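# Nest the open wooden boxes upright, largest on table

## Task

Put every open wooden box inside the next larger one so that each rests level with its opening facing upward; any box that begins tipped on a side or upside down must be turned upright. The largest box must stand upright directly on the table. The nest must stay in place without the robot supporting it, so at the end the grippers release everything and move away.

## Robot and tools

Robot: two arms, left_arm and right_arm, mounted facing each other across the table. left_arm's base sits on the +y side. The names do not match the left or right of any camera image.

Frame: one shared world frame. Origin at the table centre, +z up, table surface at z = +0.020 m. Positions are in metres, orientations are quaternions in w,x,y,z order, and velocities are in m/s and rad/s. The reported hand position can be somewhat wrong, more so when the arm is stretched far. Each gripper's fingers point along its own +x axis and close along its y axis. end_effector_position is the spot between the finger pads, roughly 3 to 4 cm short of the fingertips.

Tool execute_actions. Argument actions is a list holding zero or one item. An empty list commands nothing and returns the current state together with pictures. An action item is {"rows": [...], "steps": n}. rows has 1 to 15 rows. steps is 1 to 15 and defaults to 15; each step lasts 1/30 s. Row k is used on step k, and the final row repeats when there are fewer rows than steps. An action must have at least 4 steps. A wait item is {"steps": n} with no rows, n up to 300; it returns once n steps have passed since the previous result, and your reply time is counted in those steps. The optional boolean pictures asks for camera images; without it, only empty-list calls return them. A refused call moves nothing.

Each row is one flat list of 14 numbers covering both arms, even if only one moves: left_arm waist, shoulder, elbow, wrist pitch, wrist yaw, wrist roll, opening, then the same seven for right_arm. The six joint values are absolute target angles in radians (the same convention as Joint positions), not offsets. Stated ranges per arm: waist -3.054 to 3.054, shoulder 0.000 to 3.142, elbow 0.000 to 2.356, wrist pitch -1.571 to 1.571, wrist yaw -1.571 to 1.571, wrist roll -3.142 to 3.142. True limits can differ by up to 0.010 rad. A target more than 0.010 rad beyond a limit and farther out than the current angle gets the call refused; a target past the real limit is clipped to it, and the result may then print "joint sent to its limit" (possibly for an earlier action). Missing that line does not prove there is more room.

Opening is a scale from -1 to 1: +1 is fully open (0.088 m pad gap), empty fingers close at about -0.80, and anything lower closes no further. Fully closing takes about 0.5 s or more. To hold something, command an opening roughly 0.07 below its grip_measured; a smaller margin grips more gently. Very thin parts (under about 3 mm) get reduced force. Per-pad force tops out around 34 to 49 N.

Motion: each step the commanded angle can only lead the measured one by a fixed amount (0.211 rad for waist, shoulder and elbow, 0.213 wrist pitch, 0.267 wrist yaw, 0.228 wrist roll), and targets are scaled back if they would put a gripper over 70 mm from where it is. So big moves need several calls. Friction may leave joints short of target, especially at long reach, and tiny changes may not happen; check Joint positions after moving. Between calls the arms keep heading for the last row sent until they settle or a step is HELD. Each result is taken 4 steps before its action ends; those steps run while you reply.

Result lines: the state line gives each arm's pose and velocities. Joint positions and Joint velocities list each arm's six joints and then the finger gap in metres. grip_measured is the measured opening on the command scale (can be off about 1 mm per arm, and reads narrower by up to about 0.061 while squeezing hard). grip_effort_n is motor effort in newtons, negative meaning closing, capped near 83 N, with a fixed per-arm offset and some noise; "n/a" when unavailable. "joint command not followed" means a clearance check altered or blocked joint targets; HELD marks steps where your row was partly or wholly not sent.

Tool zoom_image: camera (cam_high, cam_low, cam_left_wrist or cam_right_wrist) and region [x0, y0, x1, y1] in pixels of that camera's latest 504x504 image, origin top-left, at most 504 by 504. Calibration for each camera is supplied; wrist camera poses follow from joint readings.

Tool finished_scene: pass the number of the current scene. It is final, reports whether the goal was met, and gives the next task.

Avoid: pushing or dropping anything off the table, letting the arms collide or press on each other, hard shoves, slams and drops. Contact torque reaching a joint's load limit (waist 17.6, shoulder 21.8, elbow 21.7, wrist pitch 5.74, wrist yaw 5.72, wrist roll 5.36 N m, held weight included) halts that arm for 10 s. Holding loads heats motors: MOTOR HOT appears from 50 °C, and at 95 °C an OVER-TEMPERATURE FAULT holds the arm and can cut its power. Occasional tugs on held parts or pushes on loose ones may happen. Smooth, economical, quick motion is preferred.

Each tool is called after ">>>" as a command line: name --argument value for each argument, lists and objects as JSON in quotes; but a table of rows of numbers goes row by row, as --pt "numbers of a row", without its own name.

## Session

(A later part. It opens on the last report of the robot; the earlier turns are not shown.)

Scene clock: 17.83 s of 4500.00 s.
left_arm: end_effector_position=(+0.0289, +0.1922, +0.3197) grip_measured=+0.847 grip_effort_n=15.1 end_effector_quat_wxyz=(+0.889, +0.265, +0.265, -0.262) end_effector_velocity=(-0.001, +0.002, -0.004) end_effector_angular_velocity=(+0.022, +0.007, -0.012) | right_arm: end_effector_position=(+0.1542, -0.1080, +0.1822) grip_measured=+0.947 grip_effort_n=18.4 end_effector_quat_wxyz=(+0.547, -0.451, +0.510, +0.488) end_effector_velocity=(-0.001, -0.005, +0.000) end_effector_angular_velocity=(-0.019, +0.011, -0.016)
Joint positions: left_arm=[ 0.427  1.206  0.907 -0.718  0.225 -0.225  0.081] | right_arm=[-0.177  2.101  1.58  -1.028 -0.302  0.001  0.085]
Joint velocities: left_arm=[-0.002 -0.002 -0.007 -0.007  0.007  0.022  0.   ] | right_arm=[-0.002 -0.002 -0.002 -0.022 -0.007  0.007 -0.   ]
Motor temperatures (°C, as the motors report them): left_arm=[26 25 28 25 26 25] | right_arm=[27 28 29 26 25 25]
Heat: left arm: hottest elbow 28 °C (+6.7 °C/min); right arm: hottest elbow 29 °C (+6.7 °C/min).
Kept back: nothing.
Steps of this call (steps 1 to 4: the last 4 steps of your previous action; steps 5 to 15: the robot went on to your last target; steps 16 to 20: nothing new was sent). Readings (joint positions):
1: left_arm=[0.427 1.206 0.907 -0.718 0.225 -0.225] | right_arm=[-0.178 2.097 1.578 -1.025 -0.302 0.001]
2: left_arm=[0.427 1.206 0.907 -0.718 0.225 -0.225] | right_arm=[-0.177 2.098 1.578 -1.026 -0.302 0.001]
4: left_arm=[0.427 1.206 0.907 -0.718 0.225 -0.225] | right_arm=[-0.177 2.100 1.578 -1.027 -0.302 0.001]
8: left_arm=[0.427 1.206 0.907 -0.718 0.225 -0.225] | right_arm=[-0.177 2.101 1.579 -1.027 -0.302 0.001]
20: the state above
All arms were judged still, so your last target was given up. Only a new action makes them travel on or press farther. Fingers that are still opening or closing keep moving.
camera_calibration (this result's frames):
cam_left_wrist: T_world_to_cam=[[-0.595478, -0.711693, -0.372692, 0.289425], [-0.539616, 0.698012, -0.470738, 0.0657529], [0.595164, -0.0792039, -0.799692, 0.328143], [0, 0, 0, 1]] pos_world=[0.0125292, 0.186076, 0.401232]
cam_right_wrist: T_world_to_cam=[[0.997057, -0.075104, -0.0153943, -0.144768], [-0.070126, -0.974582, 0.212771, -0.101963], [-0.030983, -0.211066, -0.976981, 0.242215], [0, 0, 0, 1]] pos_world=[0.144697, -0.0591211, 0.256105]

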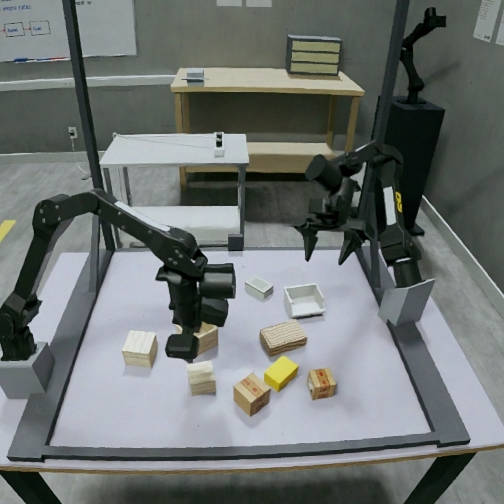

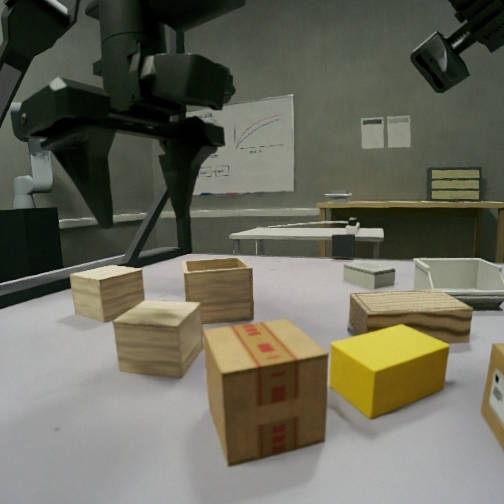

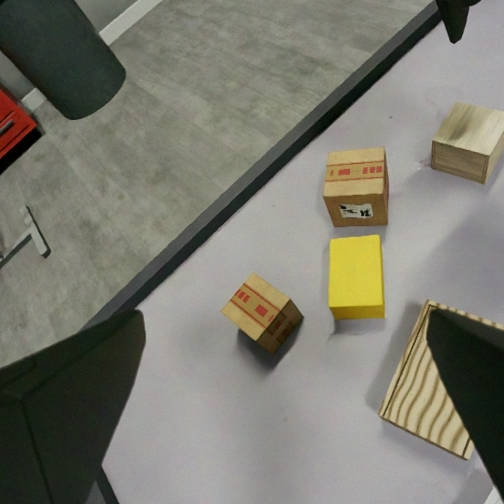

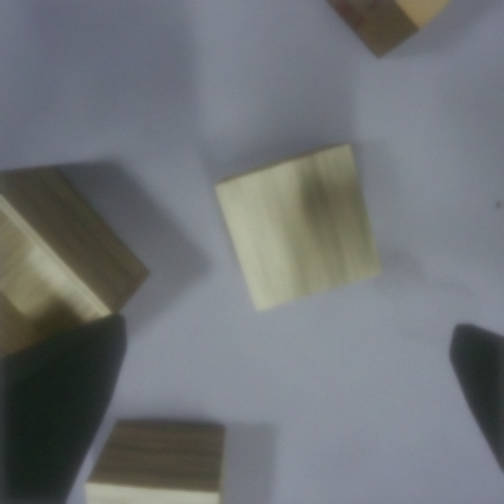

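>>> execute_actions --actions '[{"rows":[[0.427,1.2,0.9,-0.718,0.225,-0.225,0.85,-0.2,2.332,1.523,-0.74,-0.3,-0.36,0.95]],"steps":15}]'

>>> execute_actions --actions '[{"steps":20}]' --pictures true

Scene clock: 18.47 s of 4500.00 s.
left_arm: end_effector_position=(+0.0289, +0.1922, +0.3197) grip_measured=+0.847 grip_effort_n=15.1 end_effector_quat_wxyz=(+0.889, +0.265, +0.265, -0.262) end_effector_velocity=(-0.000, +0.002, -0.001) end_effector_angular_velocity=(+0.001, +0.002, +0.012) | right_arm: end_effector_position=(+0.1969, -0.0805, +0.1076) grip_measured=+0.947 grip_effort_n=17.9 end_effector_quat_wxyz=(+0.485, -0.520, +0.414, +0.569) end_effector_velocity=(+0.007, -0.013, -0.044) end_effector_angular_velocity=(-0.096, +0.023, +0.226)
Joint positions: left_arm=[ 0.427  1.206  0.907 -0.718  0.225 -0.225  0.081] | right_arm=[-0.212  2.297  1.542 -0.755 -0.303 -0.33   0.085]
Joint velocities: left_arm=[-0.002 -0.002 -0.002 -0.007 -0.007 -0.007 -0.   ] | right_arm=[-0.002  0.11  -0.002  0.007 -0.037 -0.256 -0.   ]
Motor temperatures (°C, as the motors report them): left_arm=[26 25 28 25 26 25] | right_arm=[27 28 29 26 25 25]
Heat: left arm: hottest elbow 28 °C (+6.5 °C/min); right arm: hottest elbow 29 °C (+6.5 °C/min).
Steps of this call (steps 1 to 8: nothing new was sent; steps 9 to 19: the first 11 steps of this action). Readings (joint positions):
9: left_arm=[0.427 1.206 0.907 -0.718 0.225 -0.225] | right_arm=[-0.177 2.113 1.579 -1.020 -0.302 -0.021]
10: left_arm=[0.427 1.206 0.907 -0.718 0.225 -0.225] | right_arm=[-0.179 2.130 1.579 -0.976 -0.302 -0.063]
12: left_arm=[0.427 1.206 0.907 -0.718 0.225 -0.225] | right_arm=[-0.184 2.186 1.577 -0.894 -0.302 -0.144]
16: left_arm=[0.427 1.206 0.907 -0.718 0.225 -0.225] | right_arm=[-0.199 2.293 1.543 -0.799 -0.325 -0.285]
19: the state above

Scene clock: 19.13 s of 4500.00 s.
left_arm: end_effector_position=(+0.0289, +0.1922, +0.3197) grip_measured=+0.847 grip_effort_n=15.1 end_effector_quat_wxyz=(+0.889, +0.265, +0.265, -0.262) end_effector_velocity=(+0.000, +0.003, +0.001) end_effector_angular_velocity=(-0.009, -0.007, +0.027) | right_arm: end_effector_position=(+0.1967, -0.0791, +0.1061) grip_measured=+0.947 grip_effort_n=17.9 end_effector_quat_wxyz=(+0.477, -0.526, +0.404, +0.577) end_effector_velocity=(+0.000, -0.003, -0.002) end_effector_angular_velocity=(-0.013, -0.006, +0.005)
Joint positions: left_arm=[ 0.427  1.206  0.907 -0.718  0.225 -0.225  0.081] | right_arm=[-0.211  2.3    1.542 -0.745 -0.306 -0.358  0.085]
Joint velocities: left_arm=[-0.002 -0.007 -0.002 -0.007 -0.022 -0.022 -0.   ] | right_arm=[ 0.002  0.002 -0.002 -0.007  0.007 -0.007 -0.   ]
Motor temperatures (°C, as the motors report them): left_arm=[26 25 28 25 26 25] | right_arm=[27 28 29 26 25 25]
Heat: left arm: hottest elbow 28 °C (+6.3 °C/min); right arm: hottest elbow 29 °C (+6.3 °C/min).
Kept back: nothing.
Steps of this call (steps 1 to 4: the last 4 steps of your previous action; steps 5 to 20: the robot went on to your last target). Readings (joint positions):
1: left_arm=[0.427 1.206 0.907 -0.718 0.225 -0.225] | right_arm=[-0.213 2.300 1.542 -0.755 -0.306 -0.335]
2: left_arm=[0.427 1.206 0.907 -0.718 0.225 -0.225] | right_arm=[-0.213 2.300 1.542 -0.752 -0.305 -0.342]
4: left_arm=[0.427 1.206 0.907 -0.718 0.225 -0.225] | right_arm=[-0.212 2.300 1.542 -0.748 -0.306 -0.349]
8: left_arm=[0.427 1.206 0.907 -0.718 0.225 -0.225] | right_arm=[-0.211 2.300 1.542 -0.746 -0.306 -0.356]
20: the state above
camera_calibration (this result's frames):
cam_left_wrist: T_world_to_cam=[[-0.595478, -0.711693, -0.372692, 0.289425], [-0.539616, 0.698012, -0.470738, 0.0657529], [0.595164, -0.0792039, -0.799692, 0.328143], [0, 0, 0, 1]] pos_world=[0.0125292, 0.186076, 0.401232]
cam_right_wrist: T_world_to_cam=[[0.965333, 0.259602, 0.0271899, -0.157935], [0.251605, -0.953172, 0.167806, -0.111407], [0.0694793, -0.155147, -0.985445, 0.160883], [0, 0, 0, 1]] pos_world=[0.169313, -0.0402291, 0.18153]

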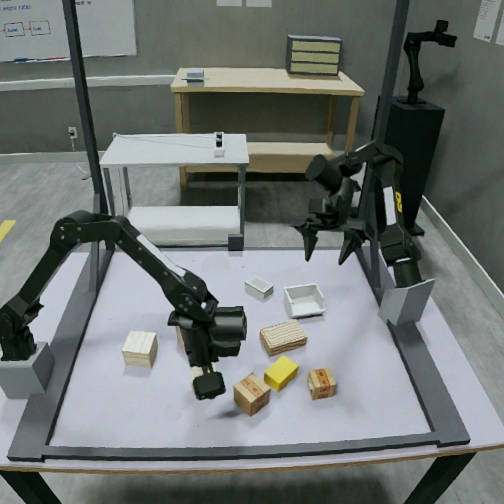

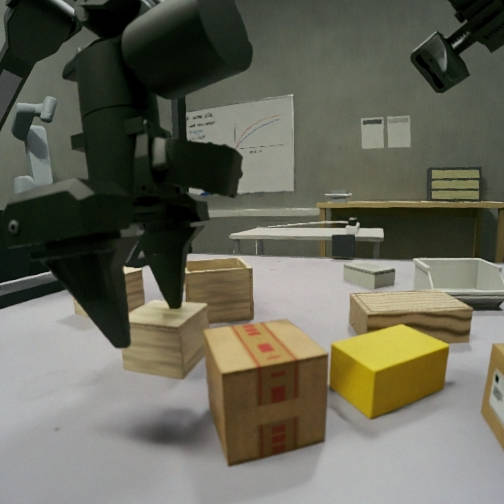

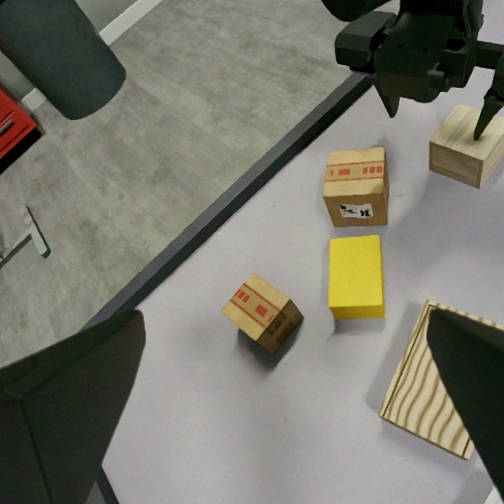

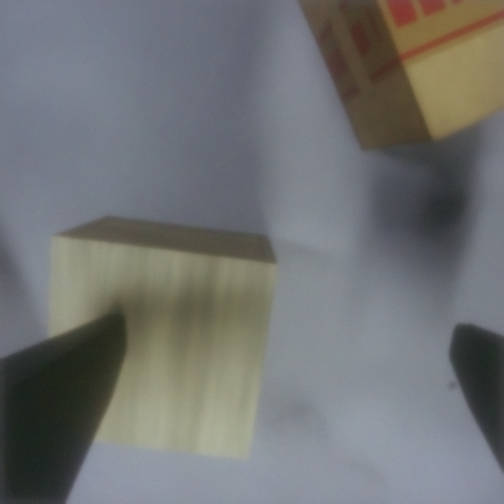

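>>> execute_actions --actions '[{"rows":[[0.427,1.2,0.9,-0.718,0.225,-0.225,0.85,-0.09,2.30,1.53,-0.76,-0.3,-0.28,0.95]],"steps":15}]'

>>> execute_actions --actions '[{"steps":15}]' --pictures true

Scene clock: 19.67 s of 4500.00 s.
left_arm: end_effector_position=(+0.0289, +0.1922, +0.3197) grip_measured=+0.847 grip_effort_n=15.1 end_effector_quat_wxyz=(+0.889, +0.265, +0.265, -0.262) end_effector_velocity=(-0.002, -0.002, +0.001) end_effector_angular_velocity=(-0.011, +0.001, -0.009) | right_arm: end_effector_position=(+0.1531, -0.0756, +0.1043) grip_measured=+0.947 grip_effort_n=17.9 end_effector_quat_wxyz=(+0.467, -0.534, +0.399, +0.582) end_effector_velocity=(-0.001, -0.005, +0.001) end_effector_angular_velocity=(-0.016, +0.041, -0.036)
Joint positions: left_arm=[ 0.427  1.206  0.907 -0.718  0.225 -0.225  0.081] | right_arm=[-0.111  2.275  1.546 -0.754 -0.3   -0.285  0.085]
Joint velocities: left_arm=[-0.002 -0.007 -0.002  0.007  0.007 -0.007 -0.   ] | right_arm=[-0.012 -0.002 -0.002 -0.022 -0.037  0.022 -0.   ]
Motor temperatures (°C, as the motors report them): left_arm=[26 25 28 25 26 25] | right_arm=[27 28 29 26 25 25]
Heat: left arm: hottest elbow 28 °C (+6.1 °C/min); right arm: hottest elbow 29 °C (+6.1 °C/min).
Steps of this call (steps 1 to 5: the robot went on to your last target; steps 6 to 16: the first 11 steps of this action). Readings (joint positions):
6: left_arm=[0.427 1.206 0.907 -0.718 0.225 -0.225] | right_arm=[-0.209 2.300 1.542 -0.745 -0.304 -0.349]
7: left_arm=[0.427 1.206 0.907 -0.718 0.225 -0.225] | right_arm=[-0.200 2.299 1.542 -0.746 -0.300 -0.332]
9: left_arm=[0.427 1.206 0.907 -0.718 0.225 -0.225] | right_arm=[-0.169 2.290 1.542 -0.747 -0.300 -0.309]
13: left_arm=[0.427 1.206 0.907 -0.718 0.225 -0.225] | right_arm=[-0.117 2.276 1.546 -0.752 -0.300 -0.291]
16: the state above

Scene clock: 20.17 s of 4500.00 s.
left_arm: end_effector_position=(+0.0289, +0.1922, +0.3197) grip_measured=+0.847 grip_effort_n=15.1 end_effector_quat_wxyz=(+0.889, +0.265, +0.265, -0.262) end_effector_velocity=(-0.002, +0.003, -0.001) end_effector_angular_velocity=(-0.007, +0.010, +0.024) | right_arm: end_effector_position=(+0.1532, -0.0758, +0.1043) grip_measured=+0.947 grip_effort_n=17.9 end_effector_quat_wxyz=(+0.468, -0.533, +0.400, +0.581) end_effector_velocity=(+0.000, +0.001, -0.001) end_effector_angular_velocity=(+0.003, +0.006, +0.007)
Joint positions: left_arm=[ 0.427  1.206  0.907 -0.718  0.225 -0.225  0.081] | right_arm=[-0.112  2.275  1.546 -0.754 -0.301 -0.281  0.085]
Joint velocities: left_arm=[-0.002 -0.007  0.002 -0.022 -0.007 -0.022  0.   ] | right_arm=[-0.002  0.002 -0.002  0.007 -0.007 -0.007  0.   ]
Motor temperatures (°C, as the motors report them): left_arm=[26 25 28 25 26 25] | right_arm=[27 28 29 26 25 25]
Heat: left arm: hottest elbow 28 °C (+6.0 °C/min); right arm: hottest elbow 29 °C (+6.0 °C/min).
Kept back: nothing.
Steps of this call (steps 1 to 4: the last 4 steps of your previous action; steps 5 to 15: the robot went on to your last target). Readings (joint positions):
1: left_arm=[0.427 1.206 0.907 -0.718 0.225 -0.225] | right_arm=[-0.112 2.275 1.546 -0.754 -0.301 -0.284]
2: left_arm=[0.427 1.206 0.907 -0.718 0.225 -0.225] | right_arm=[-0.112 2.275 1.546 -0.754 -0.301 -0.283]
4: left_arm=[0.427 1.206 0.907 -0.718 0.225 -0.225] | right_arm=[-0.112 2.275 1.546 -0.754 -0.301 -0.282]
8: left_arm=[0.427 1.206 0.907 -0.718 0.225 -0.225] | right_arm=[-0.112 2.275 1.546 -0.754 -0.301 -0.282]
15: the state above
All arms were judged still, so your last target was given up. Only a new action makes them travel on or press farther. Fingers that are still opening or closing keep moving.
camera_calibration (this result's frames):
cam_left_wrist: T_world_to_cam=[[-0.595478, -0.711693, -0.372692, 0.289425], [-0.539616, 0.698012, -0.470738, 0.0657529], [0.595164, -0.0792039, -0.799692, 0.328143], [0, 0, 0, 1]] pos_world=[0.0125292, 0.186076, 0.401232]
cam_right_wrist: T_world_to_cam=[[0.958799, 0.283069, 0.0240063, -0.113674], [0.274626, -0.945184, 0.176655, -0.100869], [0.0726958, -0.162784, -0.98398, 0.16144], [0, 0, 0, 1]] pos_world=[0.124956, -0.0368827, 0.179401]

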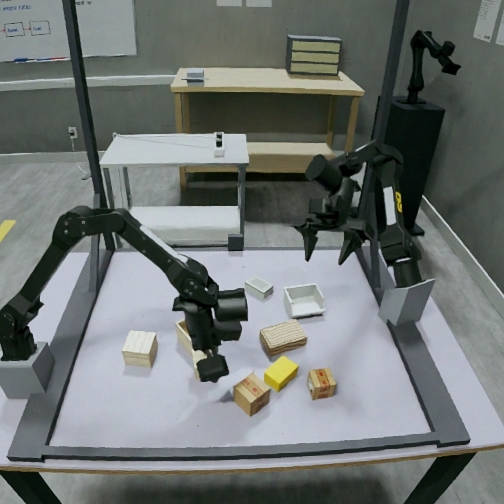

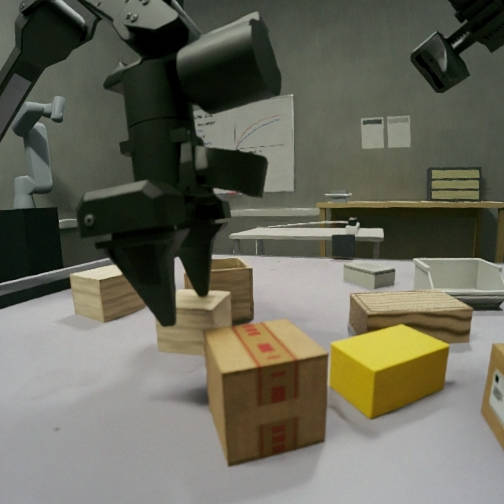

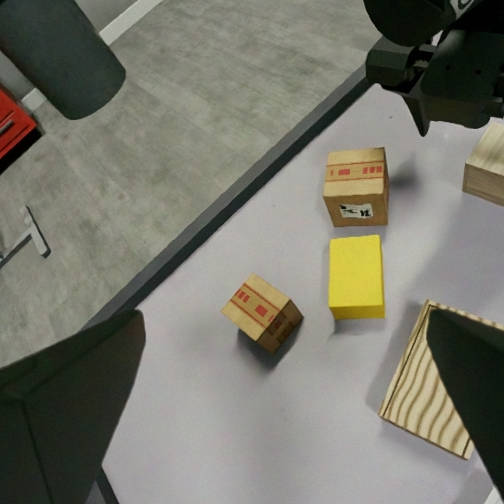

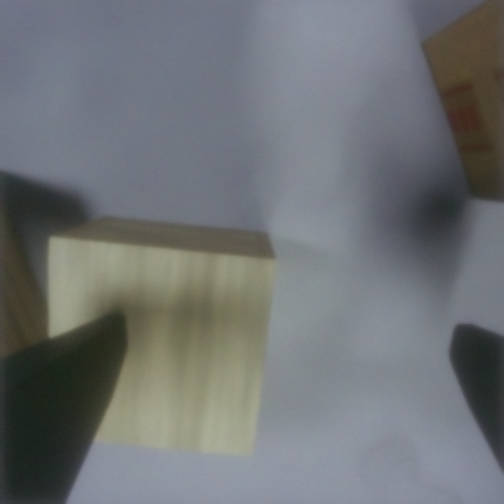

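>>> execute_actions --actions '[{"rows":[[0.427,1.2,0.9,-0.718,0.225,-0.225,0.85,-0.112,2.22,1.58,-0.84,-0.3,-0.28,0.95]],"steps":10}]'

>>> execute_actions --actions '[{"rows":[[0.427,1.2,0.9,-0.718,0.225,-0.225,0.85,-0.02,2.22,1.58,-0.84,-0.3,-0.28,0.95]],"steps":15}]'

>>> execute_actions --actions '[{"steps":12}]' --pictures true

Scene clock: 20.53 s of 4500.00 s.
left_arm: end_effector_position=(+0.0289, +0.1922, +0.3197) grip_measured=+0.847 grip_effort_n=15.1 end_effector_quat_wxyz=(+0.889, +0.265, +0.265, -0.262) end_effector_velocity=(-0.001, +0.004, -0.003) end_effector_angular_velocity=(+0.019, +0.006, +0.012) | right_arm: end_effector_position=(+0.1483, -0.0827, +0.1172) grip_measured=+0.947 grip_effort_n=17.9 end_effector_quat_wxyz=(+0.462, -0.537, +0.410, +0.574) end_effector_velocity=(-0.022, +0.016, +0.073) end_effector_angular_velocity=(+0.099, +0.016, +0.017)
Joint positions: left_arm=[ 0.427  1.206  0.907 -0.718  0.225 -0.225  0.081] | right_arm=[-0.111  2.246  1.56  -0.823 -0.301 -0.281  0.085]
Joint velocities: left_arm=[-0.002 -0.002 -0.002 -0.022 -0.007  0.007 -0.   ] | right_arm=[-0.007 -0.139  0.085 -0.125 -0.022  0.007 -0.   ]
Motor temperatures (°C, as the motors report them): left_arm=[26 25 28 25 26 25] | right_arm=[27 28 29 26 25 25]
Heat: left arm: hottest elbow 28 °C (+5.8 °C/min); right arm: hottest elbow 29 °C (+5.8 °C/min).
Steps of this call (steps 1 to 5: nothing new was sent; steps 6 to 11: the first 6 steps of this action). Readings (joint positions):
6: left_arm=[0.427 1.206 0.907 -0.718 0.225 -0.225] | right_arm=[-0.112 2.269 1.551 -0.762 -0.301 -0.281]
7: left_arm=[0.427 1.206 0.907 -0.718 0.225 -0.225] | right_arm=[-0.112 2.265 1.555 -0.786 -0.301 -0.281]
9: left_arm=[0.427 1.206 0.907 -0.718 0.225 -0.225] | right_arm=[-0.111 2.255 1.555 -0.813 -0.301 -0.281]
11: the state above

Scene clock: 21.03 s of 4500.00 s.
left_arm: end_effector_position=(+0.0289, +0.1922, +0.3197) grip_measured=+0.847 grip_effort_n=15.1 end_effector_quat_wxyz=(+0.889, +0.265, +0.265, -0.262) end_effector_velocity=(-0.000, +0.002, -0.001) end_effector_angular_velocity=(+0.001, +0.002, +0.012) | right_arm: end_effector_position=(+0.1077, -0.0832, +0.1151) grip_measured=+0.947 grip_effort_n=17.4 end_effector_quat_wxyz=(+0.433, -0.559, +0.388, +0.592) end_effector_velocity=(+0.009, +0.001, +0.005) end_effector_angular_velocity=(+0.005, +0.006, -0.004)
Joint positions: left_arm=[ 0.427  1.206  0.907 -0.718  0.225 -0.225  0.081] | right_arm=[-0.018  2.228  1.572 -0.837 -0.299 -0.281  0.085]
Joint velocities: left_arm=[-0.002 -0.002 -0.002 -0.007 -0.007 -0.007 -0.   ] | right_arm=[-0.027 -0.002  0.002 -0.007 -0.007 -0.022 -0.   ]
Motor temperatures (°C, as the motors report them): left_arm=[26 25 28 25 26 25] | right_arm=[27 28 29 26 25 25]
Heat: left arm: hottest elbow 28 °C (+5.7 °C/min); right arm: hottest elbow 29 °C (+5.7 °C/min).
Steps of this call (steps 1 to 4: the last 4 steps of your previous action; steps 5 to 15: the first 11 steps of this action). Readings (joint positions):
5: left_arm=[0.427 1.206 0.907 -0.718 0.225 -0.225] | right_arm=[-0.108 2.229 1.571 -0.833 -0.300 -0.281]
6: left_arm=[0.427 1.206 0.907 -0.718 0.225 -0.225] | right_arm=[-0.099 2.228 1.572 -0.834 -0.299 -0.281]
8: left_arm=[0.427 1.206 0.907 -0.718 0.225 -0.225] | right_arm=[-0.068 2.228 1.572 -0.835 -0.299 -0.281]
12: left_arm=[0.427 1.206 0.907 -0.718 0.225 -0.225] | right_arm=[-0.021 2.228 1.572 -0.837 -0.299 -0.281]
15: the state above

Scene clock: 21.43 s of 4500.00 s.
left_arm: end_effector_position=(+0.0289, +0.1922, +0.3197) grip_measured=+0.847 grip_effort_n=15.1 end_effector_quat_wxyz=(+0.889, +0.265, +0.265, -0.262) end_effector_velocity=(-0.000, -0.001, -0.000) end_effector_angular_velocity=(-0.003, -0.006, -0.001) | right_arm: end_effector_position=(+0.1086, -0.0832, +0.1154) grip_measured=+0.947 grip_effort_n=17.9 end_effector_quat_wxyz=(+0.433, -0.558, +0.388, +0.592) end_effector_velocity=(-0.000, -0.002, +0.001) end_effector_angular_velocity=(-0.007, +0.007, +0.003)
Joint positions: left_arm=[ 0.427  1.206  0.907 -0.718  0.225 -0.225  0.081] | right_arm=[-0.02   2.228  1.572 -0.838 -0.299 -0.281  0.085]
Joint velocities: left_arm=[-0.007 -0.002 -0.002  0.007 -0.007 -0.007  0.   ] | right_arm=[-0.002 -0.002 -0.002 -0.007 -0.007 -0.007 -0.   ]
Motor temperatures (°C, as the motors report them): left_arm=[26 25 28 25 26 25] | right_arm=[27 28 29 26 25 25]
Heat: left arm: hottest elbow 28 °C (+5.6 °C/min); right arm: hottest elbow 29 °C (+5.6 °C/min).
Kept back: nothing.
Steps of this call (steps 1 to 4: the last 4 steps of your previous action; steps 5 to 12: the robot went on to your last target). Readings (joint positions):
1: left_arm=[0.427 1.206 0.907 -0.718 0.225 -0.225] | right_arm=[-0.019 2.228 1.572 -0.838 -0.299 -0.281]
2: left_arm=[0.427 1.206 0.907 -0.718 0.225 -0.225] | right_arm=[-0.019 2.228 1.572 -0.838 -0.299 -0.281]
4: left_arm=[0.427 1.206 0.907 -0.718 0.225 -0.225] | right_arm=[-0.020 2.228 1.572 -0.838 -0.299 -0.281]
8: left_arm=[0.427 1.206 0.907 -0.718 0.225 -0.225] | right_arm=[-0.020 2.228 1.572 -0.838 -0.299 -0.281]
12: the state above
camera_calibration (this result's frames):
cam_left_wrist: T_world_to_cam=[[-0.595478, -0.711693, -0.372692, 0.289425], [-0.539616, 0.698012, -0.470738, 0.0657529], [0.595164, -0.0792039, -0.799692, 0.328143], [0, 0, 0, 1]] pos_world=[0.0125292, 0.186076, 0.401232]
cam_right_wrist: T_world_to_cam=[[0.93172, 0.362901, 0.0141826, -0.0583484], [0.351845, -0.911635, 0.212429, -0.107306], [0.0900202, -0.192934, -0.977074, 0.169212], [0, 0, 0, 1]] pos_world=[0.0768871, -0.0440027, 0.188955]

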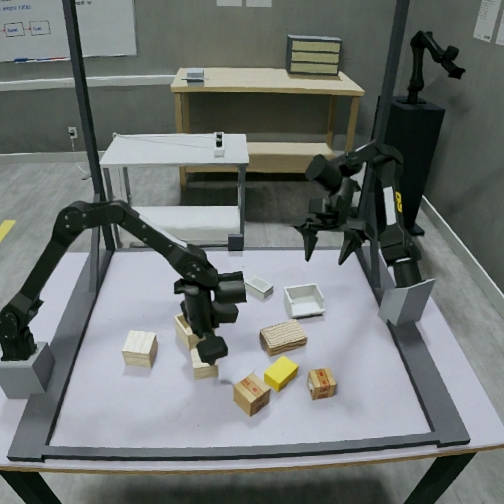

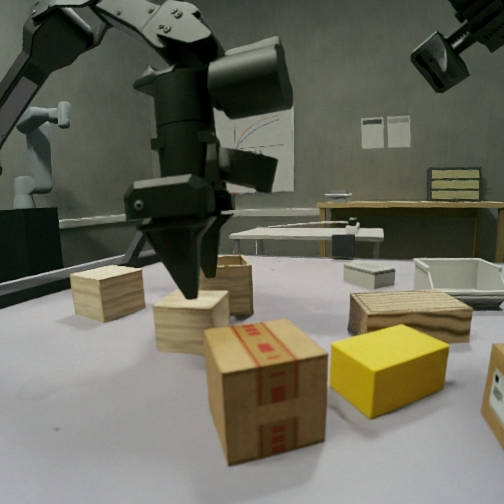

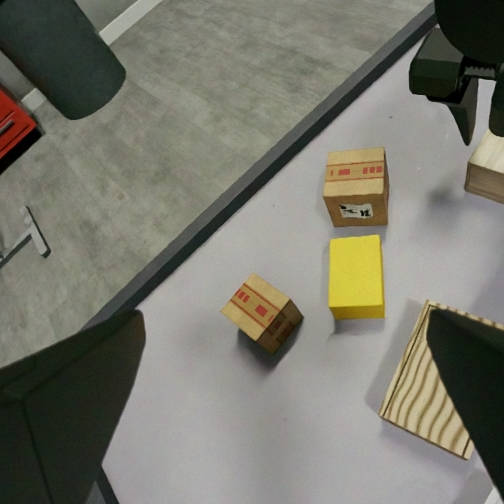

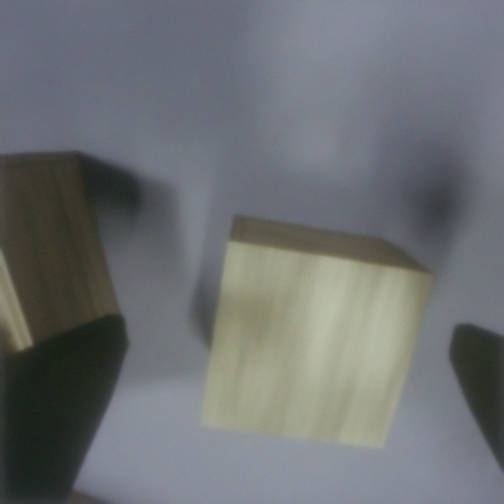

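>>> execute_actions --actions '[{"rows":[[0.427,1.2,0.9,-0.718,0.225,-0.225,0.85,-0.04,2.24,1.57,-0.81,-0.3,-0.12,0.8]],"steps":10}]'

>>> execute_actions --actions '[{"rows":[[0.427,1.2,0.9,-0.718,0.225,-0.225,0.85,-0.015,2.30,1.53,-0.71,-0.3,-0.12,0.8]],"steps":15}]'

>>> execute_actions --actions '[{"steps":12}]' --pictures true

Scene clock: 21.90 s of 4500.00 s.
left_arm: end_effector_position=(+0.0289, +0.1922, +0.3197) grip_measured=+0.847 grip_effort_n=15.1 end_effector_quat_wxyz=(+0.889, +0.265, +0.265, -0.262) end_effector_velocity=(-0.002, +0.001, -0.002) end_effector_angular_velocity=(-0.012, +0.018, +0.011) | right_arm: end_effector_position=(+0.1145, -0.0782, +0.1177) grip_measured=+0.832 grip_effort_n=-15.1 end_effector_quat_wxyz=(+0.477, -0.522, +0.421, +0.569) end_effector_velocity=(+0.039, +0.010, +0.008) end_effector_angular_velocity=(+0.052, +0.006, -0.331)
Joint positions: left_arm=[ 0.427  1.206  0.907 -0.718  0.225 -0.225  0.081] | right_arm=[-0.035  2.228  1.572 -0.818 -0.299 -0.153  0.08 ]
Joint velocities: left_arm=[-0.002 -0.002 -0.002 -0.007  0.007 -0.022  0.   ] | right_arm=[-0.085  0.007 -0.002  0.037  0.022  0.256 -0.012]
Motor temperatures (°C, as the motors report them): left_arm=[26 25 28 25 26 25] | right_arm=[27 28 29 26 25 25]
Heat: left arm: hottest elbow 28 °C (+5.5 °C/min); right arm: hottest elbow 29 °C (+5.5 °C/min).
Steps of this call (steps 1 to 8: the robot went on to your last target; steps 9 to 14: the first 6 steps of this action). Readings (joint positions):
9: left_arm=[0.427 1.206 0.907 -0.718 0.225 -0.225] | right_arm=[-0.020 2.228 1.572 -0.837 -0.299 -0.259]
10: left_arm=[0.427 1.206 0.907 -0.718 0.225 -0.225] | right_arm=[-0.022 2.228 1.572 -0.832 -0.299 -0.223]
12: left_arm=[0.427 1.206 0.907 -0.718 0.225 -0.225] | right_arm=[-0.028 2.228 1.572 -0.821 -0.299 -0.177]
14: the state above

Scene clock: 22.40 s of 4500.00 s.
left_arm: end_effector_position=(+0.0289, +0.1922, +0.3197) grip_measured=+0.847 grip_effort_n=15.6 end_effector_quat_wxyz=(+0.889, +0.265, +0.265, -0.262) end_effector_velocity=(-0.001, +0.004, -0.003) end_effector_angular_velocity=(+0.008, +0.011, +0.021) | right_arm: end_effector_position=(+0.1162, -0.0751, +0.0864) grip_measured=+0.803 grip_effort_n=-14.7 end_effector_quat_wxyz=(+0.480, -0.518, +0.423, +0.568) end_effector_velocity=(+0.005, +0.015, +0.005) end_effector_angular_velocity=(+0.071, -0.019, +0.004)
Joint positions: left_arm=[ 0.427  1.206  0.907 -0.718  0.225 -0.225  0.081] | right_arm=[-0.018  2.287  1.54  -0.717 -0.299 -0.122  0.078]
Joint velocities: left_arm=[-0.002 -0.002 -0.002 -0.022 -0.007 -0.007 -0.   ] | right_arm=[-0.007 -0.007 -0.002  0.066  0.022  0.007 -0.   ]
Motor temperatures (°C, as the motors report them): left_arm=[26 25 28 25 26 25] | right_arm=[27 29 29 26 25 25]
Heat: left arm: hottest elbow 28 °C (+5.4 °C/min); right arm: hottest shoulder 29 °C (+5.4 °C/min).
Steps of this call (steps 1 to 4: the last 4 steps of your previous action; steps 5 to 15: the first 11 steps of this action). Readings (joint positions):
5: left_arm=[0.427 1.206 0.907 -0.718 0.225 -0.225] | right_arm=[-0.039 2.233 1.570 -0.803 -0.299 -0.129]
6: left_arm=[0.427 1.206 0.907 -0.718 0.225 -0.225] | right_arm=[-0.037 2.238 1.567 -0.774 -0.299 -0.127]
8: left_arm=[0.427 1.206 0.907 -0.718 0.225 -0.225] | right_arm=[-0.030 2.257 1.563 -0.742 -0.299 -0.125]
12: left_arm=[0.427 1.206 0.907 -0.718 0.225 -0.225] | right_arm=[-0.019 2.284 1.543 -0.725 -0.299 -0.123]
15: the state above

Scene clock: 22.80 s of 4500.00 s.
left_arm: end_effector_position=(+0.0289, +0.1922, +0.3197) grip_measured=+0.847 grip_effort_n=15.1 end_effector_quat_wxyz=(+0.889, +0.265, +0.265, -0.262) end_effector_velocity=(+0.000, -0.000, +0.001) end_effector_angular_velocity=(+0.005, -0.012, -0.006) | right_arm: end_effector_position=(+0.1161, -0.0739, +0.0866) grip_measured=+0.803 grip_effort_n=-15.1 end_effector_quat_wxyz=(+0.481, -0.517, +0.421, +0.569) end_effector_velocity=(+0.003, -0.002, -0.001) end_effector_angular_velocity=(-0.011, -0.007, -0.014)
Joint positions: left_arm=[ 0.427  1.206  0.907 -0.718  0.225 -0.225  0.081] | right_arm=[-0.018  2.287  1.54  -0.712 -0.299 -0.122  0.078]
Joint velocities: left_arm=[-0.002 -0.002 -0.002  0.007 -0.007  0.007  0.   ] | right_arm=[-0.002  0.002 -0.002 -0.007  0.007  0.007 -0.   ]
Motor temperatures (°C, as the motors report them): left_arm=[26 25 28 25 26 25] | right_arm=[27 29 29 26 25 25]
Heat: left arm: hottest elbow 28 °C (+5.3 °C/min); right arm: hottest shoulder 29 °C (+5.3 °C/min).
Kept back: nothing.
Steps of this call (steps 1 to 4: the last 4 steps of your previous action; steps 5 to 12: the robot went on to your last target). Readings (joint positions):
1: left_arm=[0.427 1.206 0.907 -0.718 0.225 -0.225] | right_arm=[-0.018 2.287 1.540 -0.715 -0.299 -0.122]
2: left_arm=[0.427 1.206 0.907 -0.718 0.225 -0.225] | right_arm=[-0.018 2.287 1.540 -0.713 -0.299 -0.122]
4: left_arm=[0.427 1.206 0.907 -0.718 0.225 -0.225] | right_arm=[-0.018 2.287 1.540 -0.713 -0.299 -0.122]
8: left_arm=[0.427 1.206 0.907 -0.718 0.225 -0.225] | right_arm=[-0.018 2.287 1.540 -0.712 -0.299 -0.122]
12: the state above
camera_calibration (this result's frames):
cam_left_wrist: T_world_to_cam=[[-0.595478, -0.711693, -0.372692, 0.289425], [-0.539616, 0.698012, -0.470738, 0.0657529], [0.595164, -0.0792039, -0.799692, 0.328143], [0, 0, 0, 1]] pos_world=[0.0125292, 0.186076, 0.401232]
cam_right_wrist: T_world_to_cam=[[0.974566, 0.223947, 0.00831376, -0.0830428], [0.21894, -0.959382, 0.177907, -0.0804011], [0.0478178, -0.171562, -0.984012, 0.149255], [0, 0, 0, 1]] pos_world=[0.0913967, -0.0329318, 0.161863]

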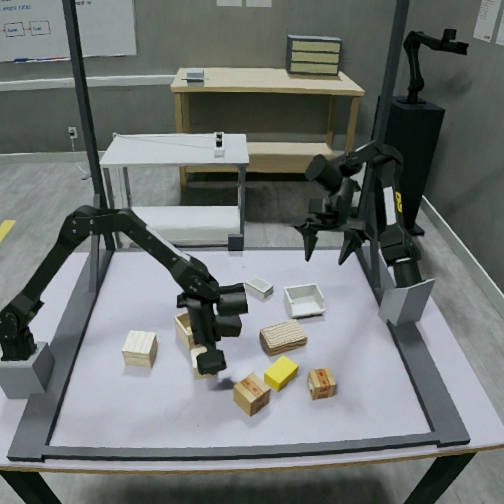

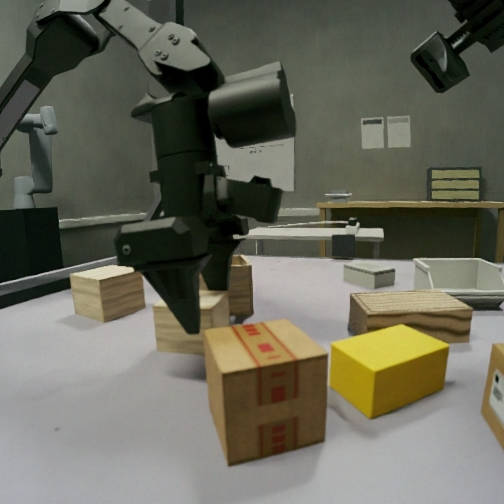

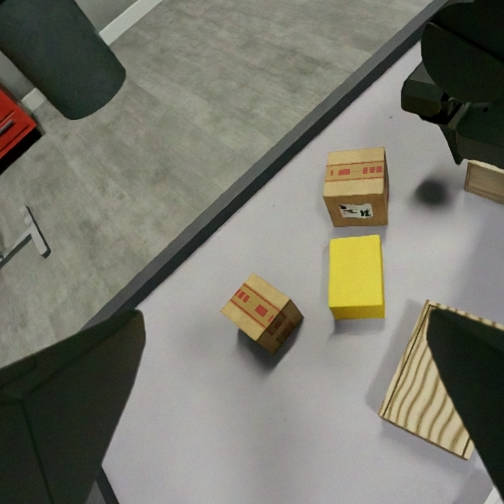

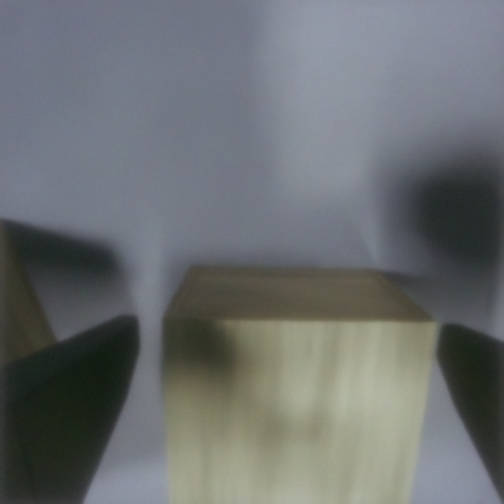

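>>> execute_actions --actions '[{"rows":[[0.427,1.2,0.9,-0.718,0.225,-0.225,0.85,-0.02,2.295,1.44,-0.61,-0.3,-0.12,0.8]],"steps":15}]'

>>> execute_actions --actions '[{"rows":[[0.427,1.2,0.9,-0.718,0.225,-0.225,0.85,-0.02,2.295,1.44,-0.61,-0.3,-0.12,0.2]],"steps":15}]' --pictures true

Scene clock: 23.30 s of 4500.00 s.
left_arm: end_effector_position=(+0.0289, +0.1922, +0.3197) grip_measured=+0.847 grip_effort_n=15.1 end_effector_quat_wxyz=(+0.889, +0.265, +0.265, -0.262) end_effector_velocity=(+0.000, +0.003, -0.003) end_effector_angular_velocity=(+0.004, +0.005, +0.015) | right_arm: end_effector_position=(+0.1220, -0.0826, +0.0691) grip_measured=+0.803 grip_effort_n=-15.1 end_effector_quat_wxyz=(+0.483, -0.515, +0.418, +0.572) end_effector_velocity=(+0.003, +0.008, +0.002) end_effector_angular_velocity=(+0.038, -0.007, +0.010)
Joint positions: left_arm=[ 0.427  1.206  0.907 -0.718  0.225 -0.225  0.081] | right_arm=[-0.018  2.288  1.455 -0.615 -0.299 -0.122  0.078]
Joint velocities: left_arm=[-0.002 -0.002 -0.007 -0.007 -0.007 -0.007 -0.   ] | right_arm=[-0.007 -0.002 -0.002  0.037  0.007 -0.007 -0.   ]
Motor temperatures (°C, as the motors report them): left_arm=[26 25 28 25 26 25] | right_arm=[27 29 29 26 25 25]
Heat: left arm: hottest elbow 28 °C (+5.2 °C/min); right arm: hottest shoulder 29 °C (+5.2 °C/min).
Steps of this call (steps 1 to 4: the robot went on to your last target; steps 5 to 15: the first 11 steps of this action). Readings (joint positions):
5: left_arm=[0.427 1.206 0.907 -0.718 0.225 -0.225] | right_arm=[-0.018 2.287 1.531 -0.697 -0.299 -0.122]
6: left_arm=[0.427 1.206 0.907 -0.718 0.225 -0.225] | right_arm=[-0.018 2.287 1.515 -0.670 -0.299 -0.122]
8: left_arm=[0.427 1.206 0.907 -0.718 0.225 -0.225] | right_arm=[-0.018 2.287 1.488 -0.646 -0.299 -0.122]
12: left_arm=[0.427 1.206 0.907 -0.718 0.225 -0.225] | right_arm=[-0.018 2.288 1.456 -0.625 -0.299 -0.122]
15: the state above

Scene clock: 23.80 s of 4500.00 s.
left_arm: end_effector_position=(+0.0289, +0.1922, +0.3197) grip_measured=+0.847 grip_effort_n=15.1 end_effector_quat_wxyz=(+0.889, +0.265, +0.265, -0.262) end_effector_velocity=(-0.002, +0.001, -0.002) end_effector_angular_velocity=(-0.012, +0.018, +0.011) | right_arm: end_effector_position=(+0.1227, -0.0824, +0.0689) grip_measured=+0.333 grip_effort_n=-83.5 end_effector_quat_wxyz=(+0.483, -0.514, +0.418, +0.572) end_effector_velocity=(+0.002, +0.001, +0.001) end_effector_angular_velocity=(+0.008, -0.006, -0.008)
Joint positions: left_arm=[ 0.427  1.206  0.907 -0.718  0.225 -0.225  0.081] | right_arm=[-0.019  2.288  1.452 -0.611 -0.299 -0.122  0.055]
Joint velocities: left_arm=[-0.002 -0.002 -0.002 -0.007  0.007 -0.022  0.   ] | right_arm=[-0.002 -0.002 -0.002  0.007  0.007  0.007 -0.   ]
Motor temperatures (°C, as the motors report them): left_arm=[26 25 28 25 26 25] | right_arm=[27 29 29 26 25 25]
Heat: left arm: hottest elbow 28 °C (+5.0 °C/min); right arm: hottest shoulder 29 °C (+5.0 °C/min).
Steps of this call (steps 1 to 4: the last 4 steps of your previous action; steps 5 to 15: the first 11 steps of this action). Readings (joint positions):
5: left_arm=[0.427 1.206 0.907 -0.718 0.225 -0.225] | right_arm=[-0.018 2.288 1.452 -0.614 -0.299 -0.122]
6: left_arm=[0.427 1.206 0.907 -0.718 0.225 -0.225] | right_arm=[-0.018 2.288 1.452 -0.613 -0.299 -0.122]
8: left_arm=[0.427 1.206 0.907 -0.718 0.225 -0.225] | right_arm=[-0.018 2.288 1.452 -0.612 -0.299 -0.122]
12: left_arm=[0.427 1.206 0.907 -0.718 0.225 -0.225] | right_arm=[-0.019 2.288 1.452 -0.611 -0.299 -0.122]
15: the state above
camera_calibration (this result's frames):
cam_left_wrist: T_world_to_cam=[[-0.595478, -0.711693, -0.372692, 0.289425], [-0.539616, 0.698012, -0.470738, 0.0657529], [0.595164, -0.0792039, -0.799692, 0.328143], [0, 0, 0, 1]] pos_world=[0.0125292, 0.186076, 0.401232]
cam_right_wrist: T_world_to_cam=[[0.974244, 0.225258, 0.0103125, -0.0873366], [0.220475, -0.961158, 0.16603, -0.0864151], [0.0473116, -0.159481, -0.986067, 0.13124], [0, 0, 0, 1]] pos_world=[0.0979304, -0.0424551, 0.144659]

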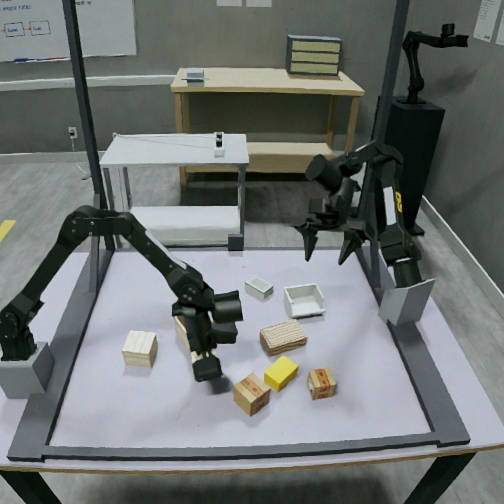

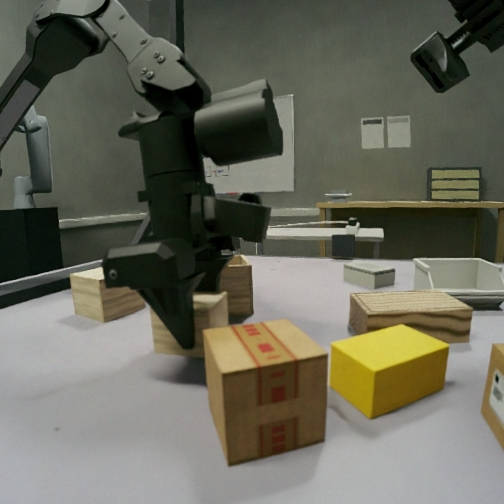

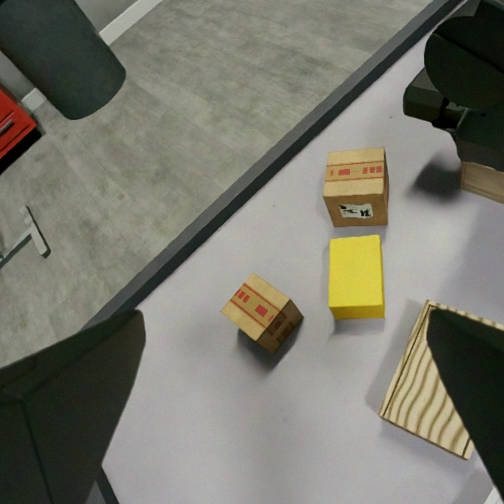

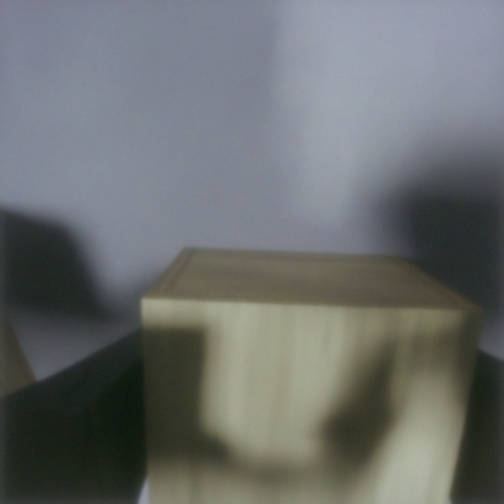

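>>> execute_actions --actions '[{"rows":[[0.427,1.2,0.9,-0.718,0.225,-0.225,0.85,-0.02,2.08,1.60,-1.09,-0.3,-0.12,0.2]],"steps":15}]'

>>> execute_actions --actions '[{"rows":[[0.427,1.2,0.9,-0.718,0.225,-0.225,0.85,0.45,2.3,1.3,0.6,-0.1,0,0.2]],"steps":15}]'

>>> execute_actions --actions '[{"steps":40}]' --pictures true

Scene clock: 24.80 s of 4500.00 s.
left_arm: end_effector_position=(+0.0289, +0.1922, +0.3197) grip_measured=+0.847 grip_effort_n=15.1 end_effector_quat_wxyz=(+0.889, +0.265, +0.265, -0.262) end_effector_velocity=(+0.003, +0.002, +0.003) end_effector_angular_velocity=(-0.006, -0.019, +0.016) | right_arm: end_effector_position=(+0.0907, -0.1036, +0.1734) grip_measured=+0.333 grip_effort_n=-83.5 end_effector_quat_wxyz=(+0.475, -0.523, +0.436, +0.557) end_effector_velocity=(-0.032, -0.099, +0.113) end_effector_angular_velocity=(-0.282, -0.016, -0.064)
Joint positions: left_arm=[ 0.427  1.206  0.907 -0.718  0.225 -0.225  0.081] | right_arm=[-0.019  2.083  1.594 -1.011 -0.299 -0.122  0.055]
Joint velocities: left_arm=[ 0.002 -0.002 -0.002  0.007 -0.022 -0.007 -0.   ] | right_arm=[ 0.002 -0.252  0.12  -0.667  0.007 -0.022 -0.   ]
Motor temperatures (°C, as the motors report them): left_arm=[26 25 28 25 26 25] | right_arm=[27 29 29 26 25 25]
Heat: left arm: hottest elbow 28 °C (+4.8 °C/min); right arm: hottest shoulder 29 °C (+4.8 °C/min).
Steps of this call (steps 1 to 4: the last 4 steps of your previous action; steps 5 to 15: the robot went on to your last target; steps 16 to 19: nothing new was sent; steps 20 to 30: the first 11 steps of this action). Readings (joint positions):
20: left_arm=[0.427 1.206 0.907 -0.718 0.225 -0.225] | right_arm=[-0.019 2.281 1.458 -0.623 -0.299 -0.122]
21: left_arm=[0.427 1.206 0.907 -0.718 0.225 -0.225] | right_arm=[-0.019 2.271 1.467 -0.662 -0.299 -0.122]
23: left_arm=[0.427 1.206 0.907 -0.718 0.225 -0.225] | right_arm=[-0.019 2.233 1.488 -0.729 -0.299 -0.122]
27: left_arm=[0.427 1.206 0.907 -0.718 0.225 -0.225] | right_arm=[-0.019 2.133 1.563 -0.903 -0.299 -0.122]
30: the state above

Scene clock: 25.30 s of 4500.00 s.
left_arm: end_effector_position=(+0.0289, +0.1922, +0.3197) grip_measured=+0.847 grip_effort_n=15.1 end_effector_quat_wxyz=(+0.889, +0.265, +0.265, -0.262) end_effector_velocity=(-0.001, +0.001, +0.000) end_effector_angular_velocity=(-0.001, -0.001, +0.009) | right_arm: end_effector_position=(+0.0769, -0.1071, +0.1087) grip_measured=+0.355 grip_effort_n=-83.5 end_effector_quat_wxyz=(+0.498, -0.573, +0.383, +0.526) end_effector_velocity=(-0.173, -0.022, -0.295) end_effector_angular_velocity=(-0.054, +0.014, +0.501)
Joint positions: left_arm=[ 0.427  1.206  0.907 -0.718  0.225 -0.225  0.081] | right_arm=[ 0.12   2.143  1.467 -0.8   -0.132 -0.035  0.056]
Joint velocities: left_arm=[-0.002 -0.002  0.002 -0.007 -0.007 -0.007 -0.   ] | right_arm=[ 0.618  0.388 -0.383  0.886  0.007  0.125 -0.007]
Motor temperatures (°C, as the motors report them): left_arm=[26 25 28 25 26 25] | right_arm=[27 29 29 26 25 25]
Heat: left arm: hottest elbow 28 °C (+4.7 °C/min); right arm: hottest shoulder 29 °C (+4.7 °C/min).
Steps of this call (steps 1 to 4: the last 4 steps of your previous action; steps 5 to 15: the first 11 steps of this action). Readings (joint positions):
5: left_arm=[0.427 1.206 0.907 -0.718 0.225 -0.225] | right_arm=[-0.016 2.086 1.590 -1.061 -0.290 -0.114]
6: left_arm=[0.427 1.206 0.907 -0.718 0.225 -0.225] | right_arm=[-0.005 2.092 1.577 -1.030 -0.267 -0.101]
8: left_arm=[0.427 1.206 0.907 -0.718 0.225 -0.225] | right_arm=[0.033 2.120 1.548 -0.981 -0.234 -0.081]
12: left_arm=[0.427 1.206 0.907 -0.718 0.225 -0.225] | right_arm=[0.087 2.141 1.493 -0.890 -0.162 -0.052]
15: the state above

Scene clock: 35.43 s of 4500.00 s.
left_arm: end_effector_position=(+0.0289, +0.1922, +0.3197) grip_measured=+0.847 grip_effort_n=15.1 end_effector_quat_wxyz=(+0.889, +0.265, +0.265, -0.262) end_effector_velocity=(+0.002, +0.003, -0.001) end_effector_angular_velocity=(+0.006, -0.006, +0.024) | right_arm: end_effector_position=(+0.0608, -0.1173, +0.0798) grip_measured=+0.347 grip_effort_n=-83.5 end_effector_quat_wxyz=(+0.480, -0.588, +0.379, +0.529) end_effector_velocity=(+0.003, -0.008, +0.003) end_effector_angular_velocity=(-0.033, -0.001, +0.006)
Joint positions: left_arm=[ 0.427  1.206  0.907 -0.718  0.225 -0.225  0.081] | right_arm=[ 0.183  2.178  1.424 -0.737 -0.131 -0.017  0.056]
Joint velocities: left_arm=[-0.002  0.002 -0.002 -0.007 -0.022 -0.007 -0.   ] | right_arm=[-0.007 -0.012 -0.007 -0.037 -0.007 -0.022 -0.   ]
Motor temperatures (°C, as the motors report them): left_arm=[26 25 28 26 26 25] | right_arm=[28 31 29 26 25 25]
Heat: left arm: hottest elbow 28 °C (+3.4 °C/min); right arm: hottest shoulder 31 °C (+6.8 °C/min).
TORQUE FAULT: the external load on joint 2 (shoulder) of the right arm reached its load limit, and that arm stopped for 10 seconds. A torque fault stops only its own arm. That arm's remaining commands of this call were not run. That arm holds where it stopped, with its grip as last carried out, and accepts commands again: back off and push less far. That arm stops again, at the same cost, whenever a joint's load reaches its limit.
Kept back: nothing.
The stop of the right arm began at step 4 of this call (marked STOPPED below). From that step on that arm followed nothing that you had sent. 1 of its steps, steps kept back included, did not run and will not run. Nothing is kept back now, and the robot has no last target.
Steps of this call (steps 1 to 4: the last 4 steps of your previous action; steps 5 to 40: the robot went on to your last target; steps 41 to 304: the stop continued). Readings (joint positions):
1: left_arm=[0.427 1.206 0.907 -0.718 0.225 -0.225] | right_arm=[0.144 2.160 1.451 -0.774 -0.132 -0.031]
2: left_arm=[0.427 1.206 0.907 -0.718 0.225 -0.225] | right_arm=[0.171 2.181 1.431 -0.752 -0.131 -0.027]
4: left_arm=[0.427 1.206 0.907 -0.718 0.225 -0.225] | right_arm=[0.186 2.172 1.422 -0.731 -0.131 -0.017] STOPPED (the right arm)
8: left_arm=[0.427 1.206 0.907 -0.718 0.225 -0.225] | right_arm=[0.186 2.177 1.424 -0.737 -0.131 -0.017]
304: the state above
camera_calibration (this result's frames):
cam_left_wrist: T_world_to_cam=[[-0.595478, -0.711693, -0.372692, 0.289425], [-0.539616, 0.698012, -0.470738, 0.0657529], [0.595164, -0.0792039, -0.799692, 0.328143], [0, 0, 0, 1]] pos_world=[0.0125292, 0.186076, 0.401232]
cam_right_wrist: T_world_to_cam=[[0.944458, 0.291446, 0.15185, -0.0210251], [0.244386, -0.931795, 0.26839, -0.114265], [0.219715, -0.216373, -0.951267, 0.11942], [0, 0, 0, 1]] pos_world=[0.0215438, -0.0745043, 0.14746]

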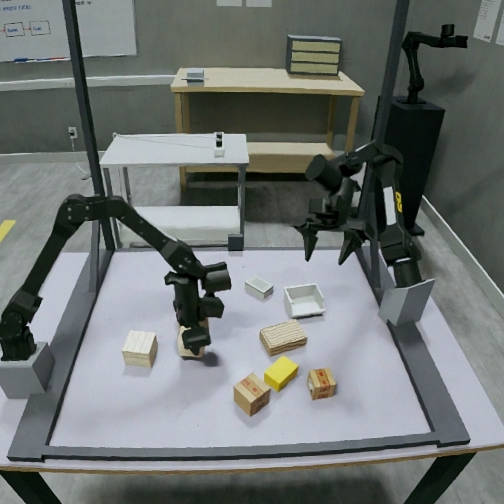

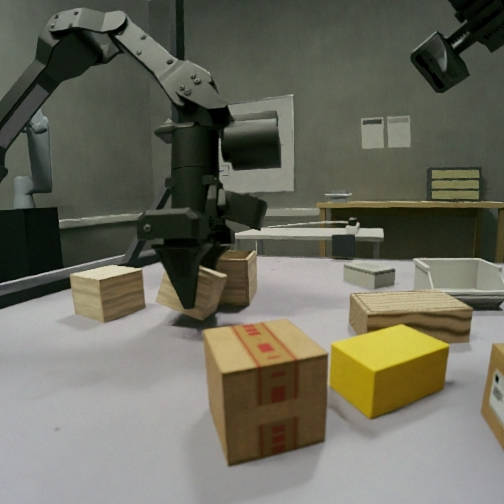

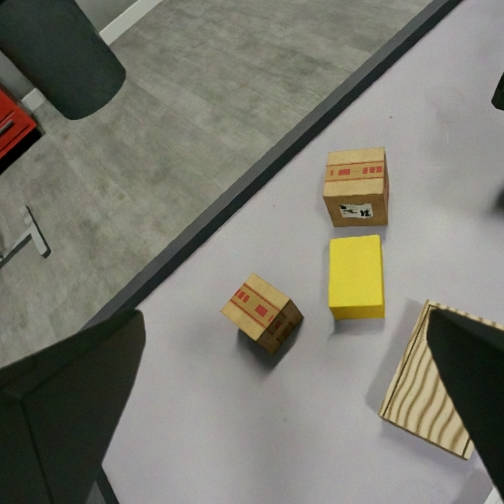

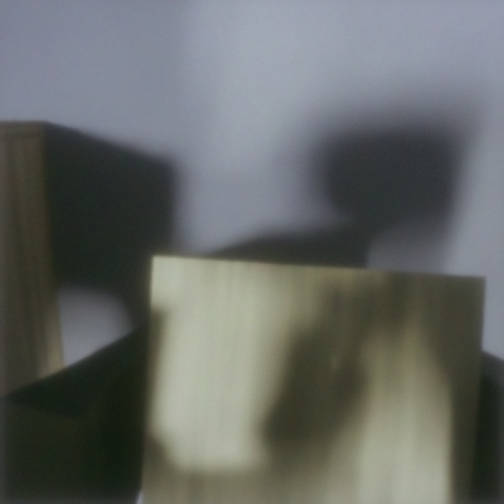

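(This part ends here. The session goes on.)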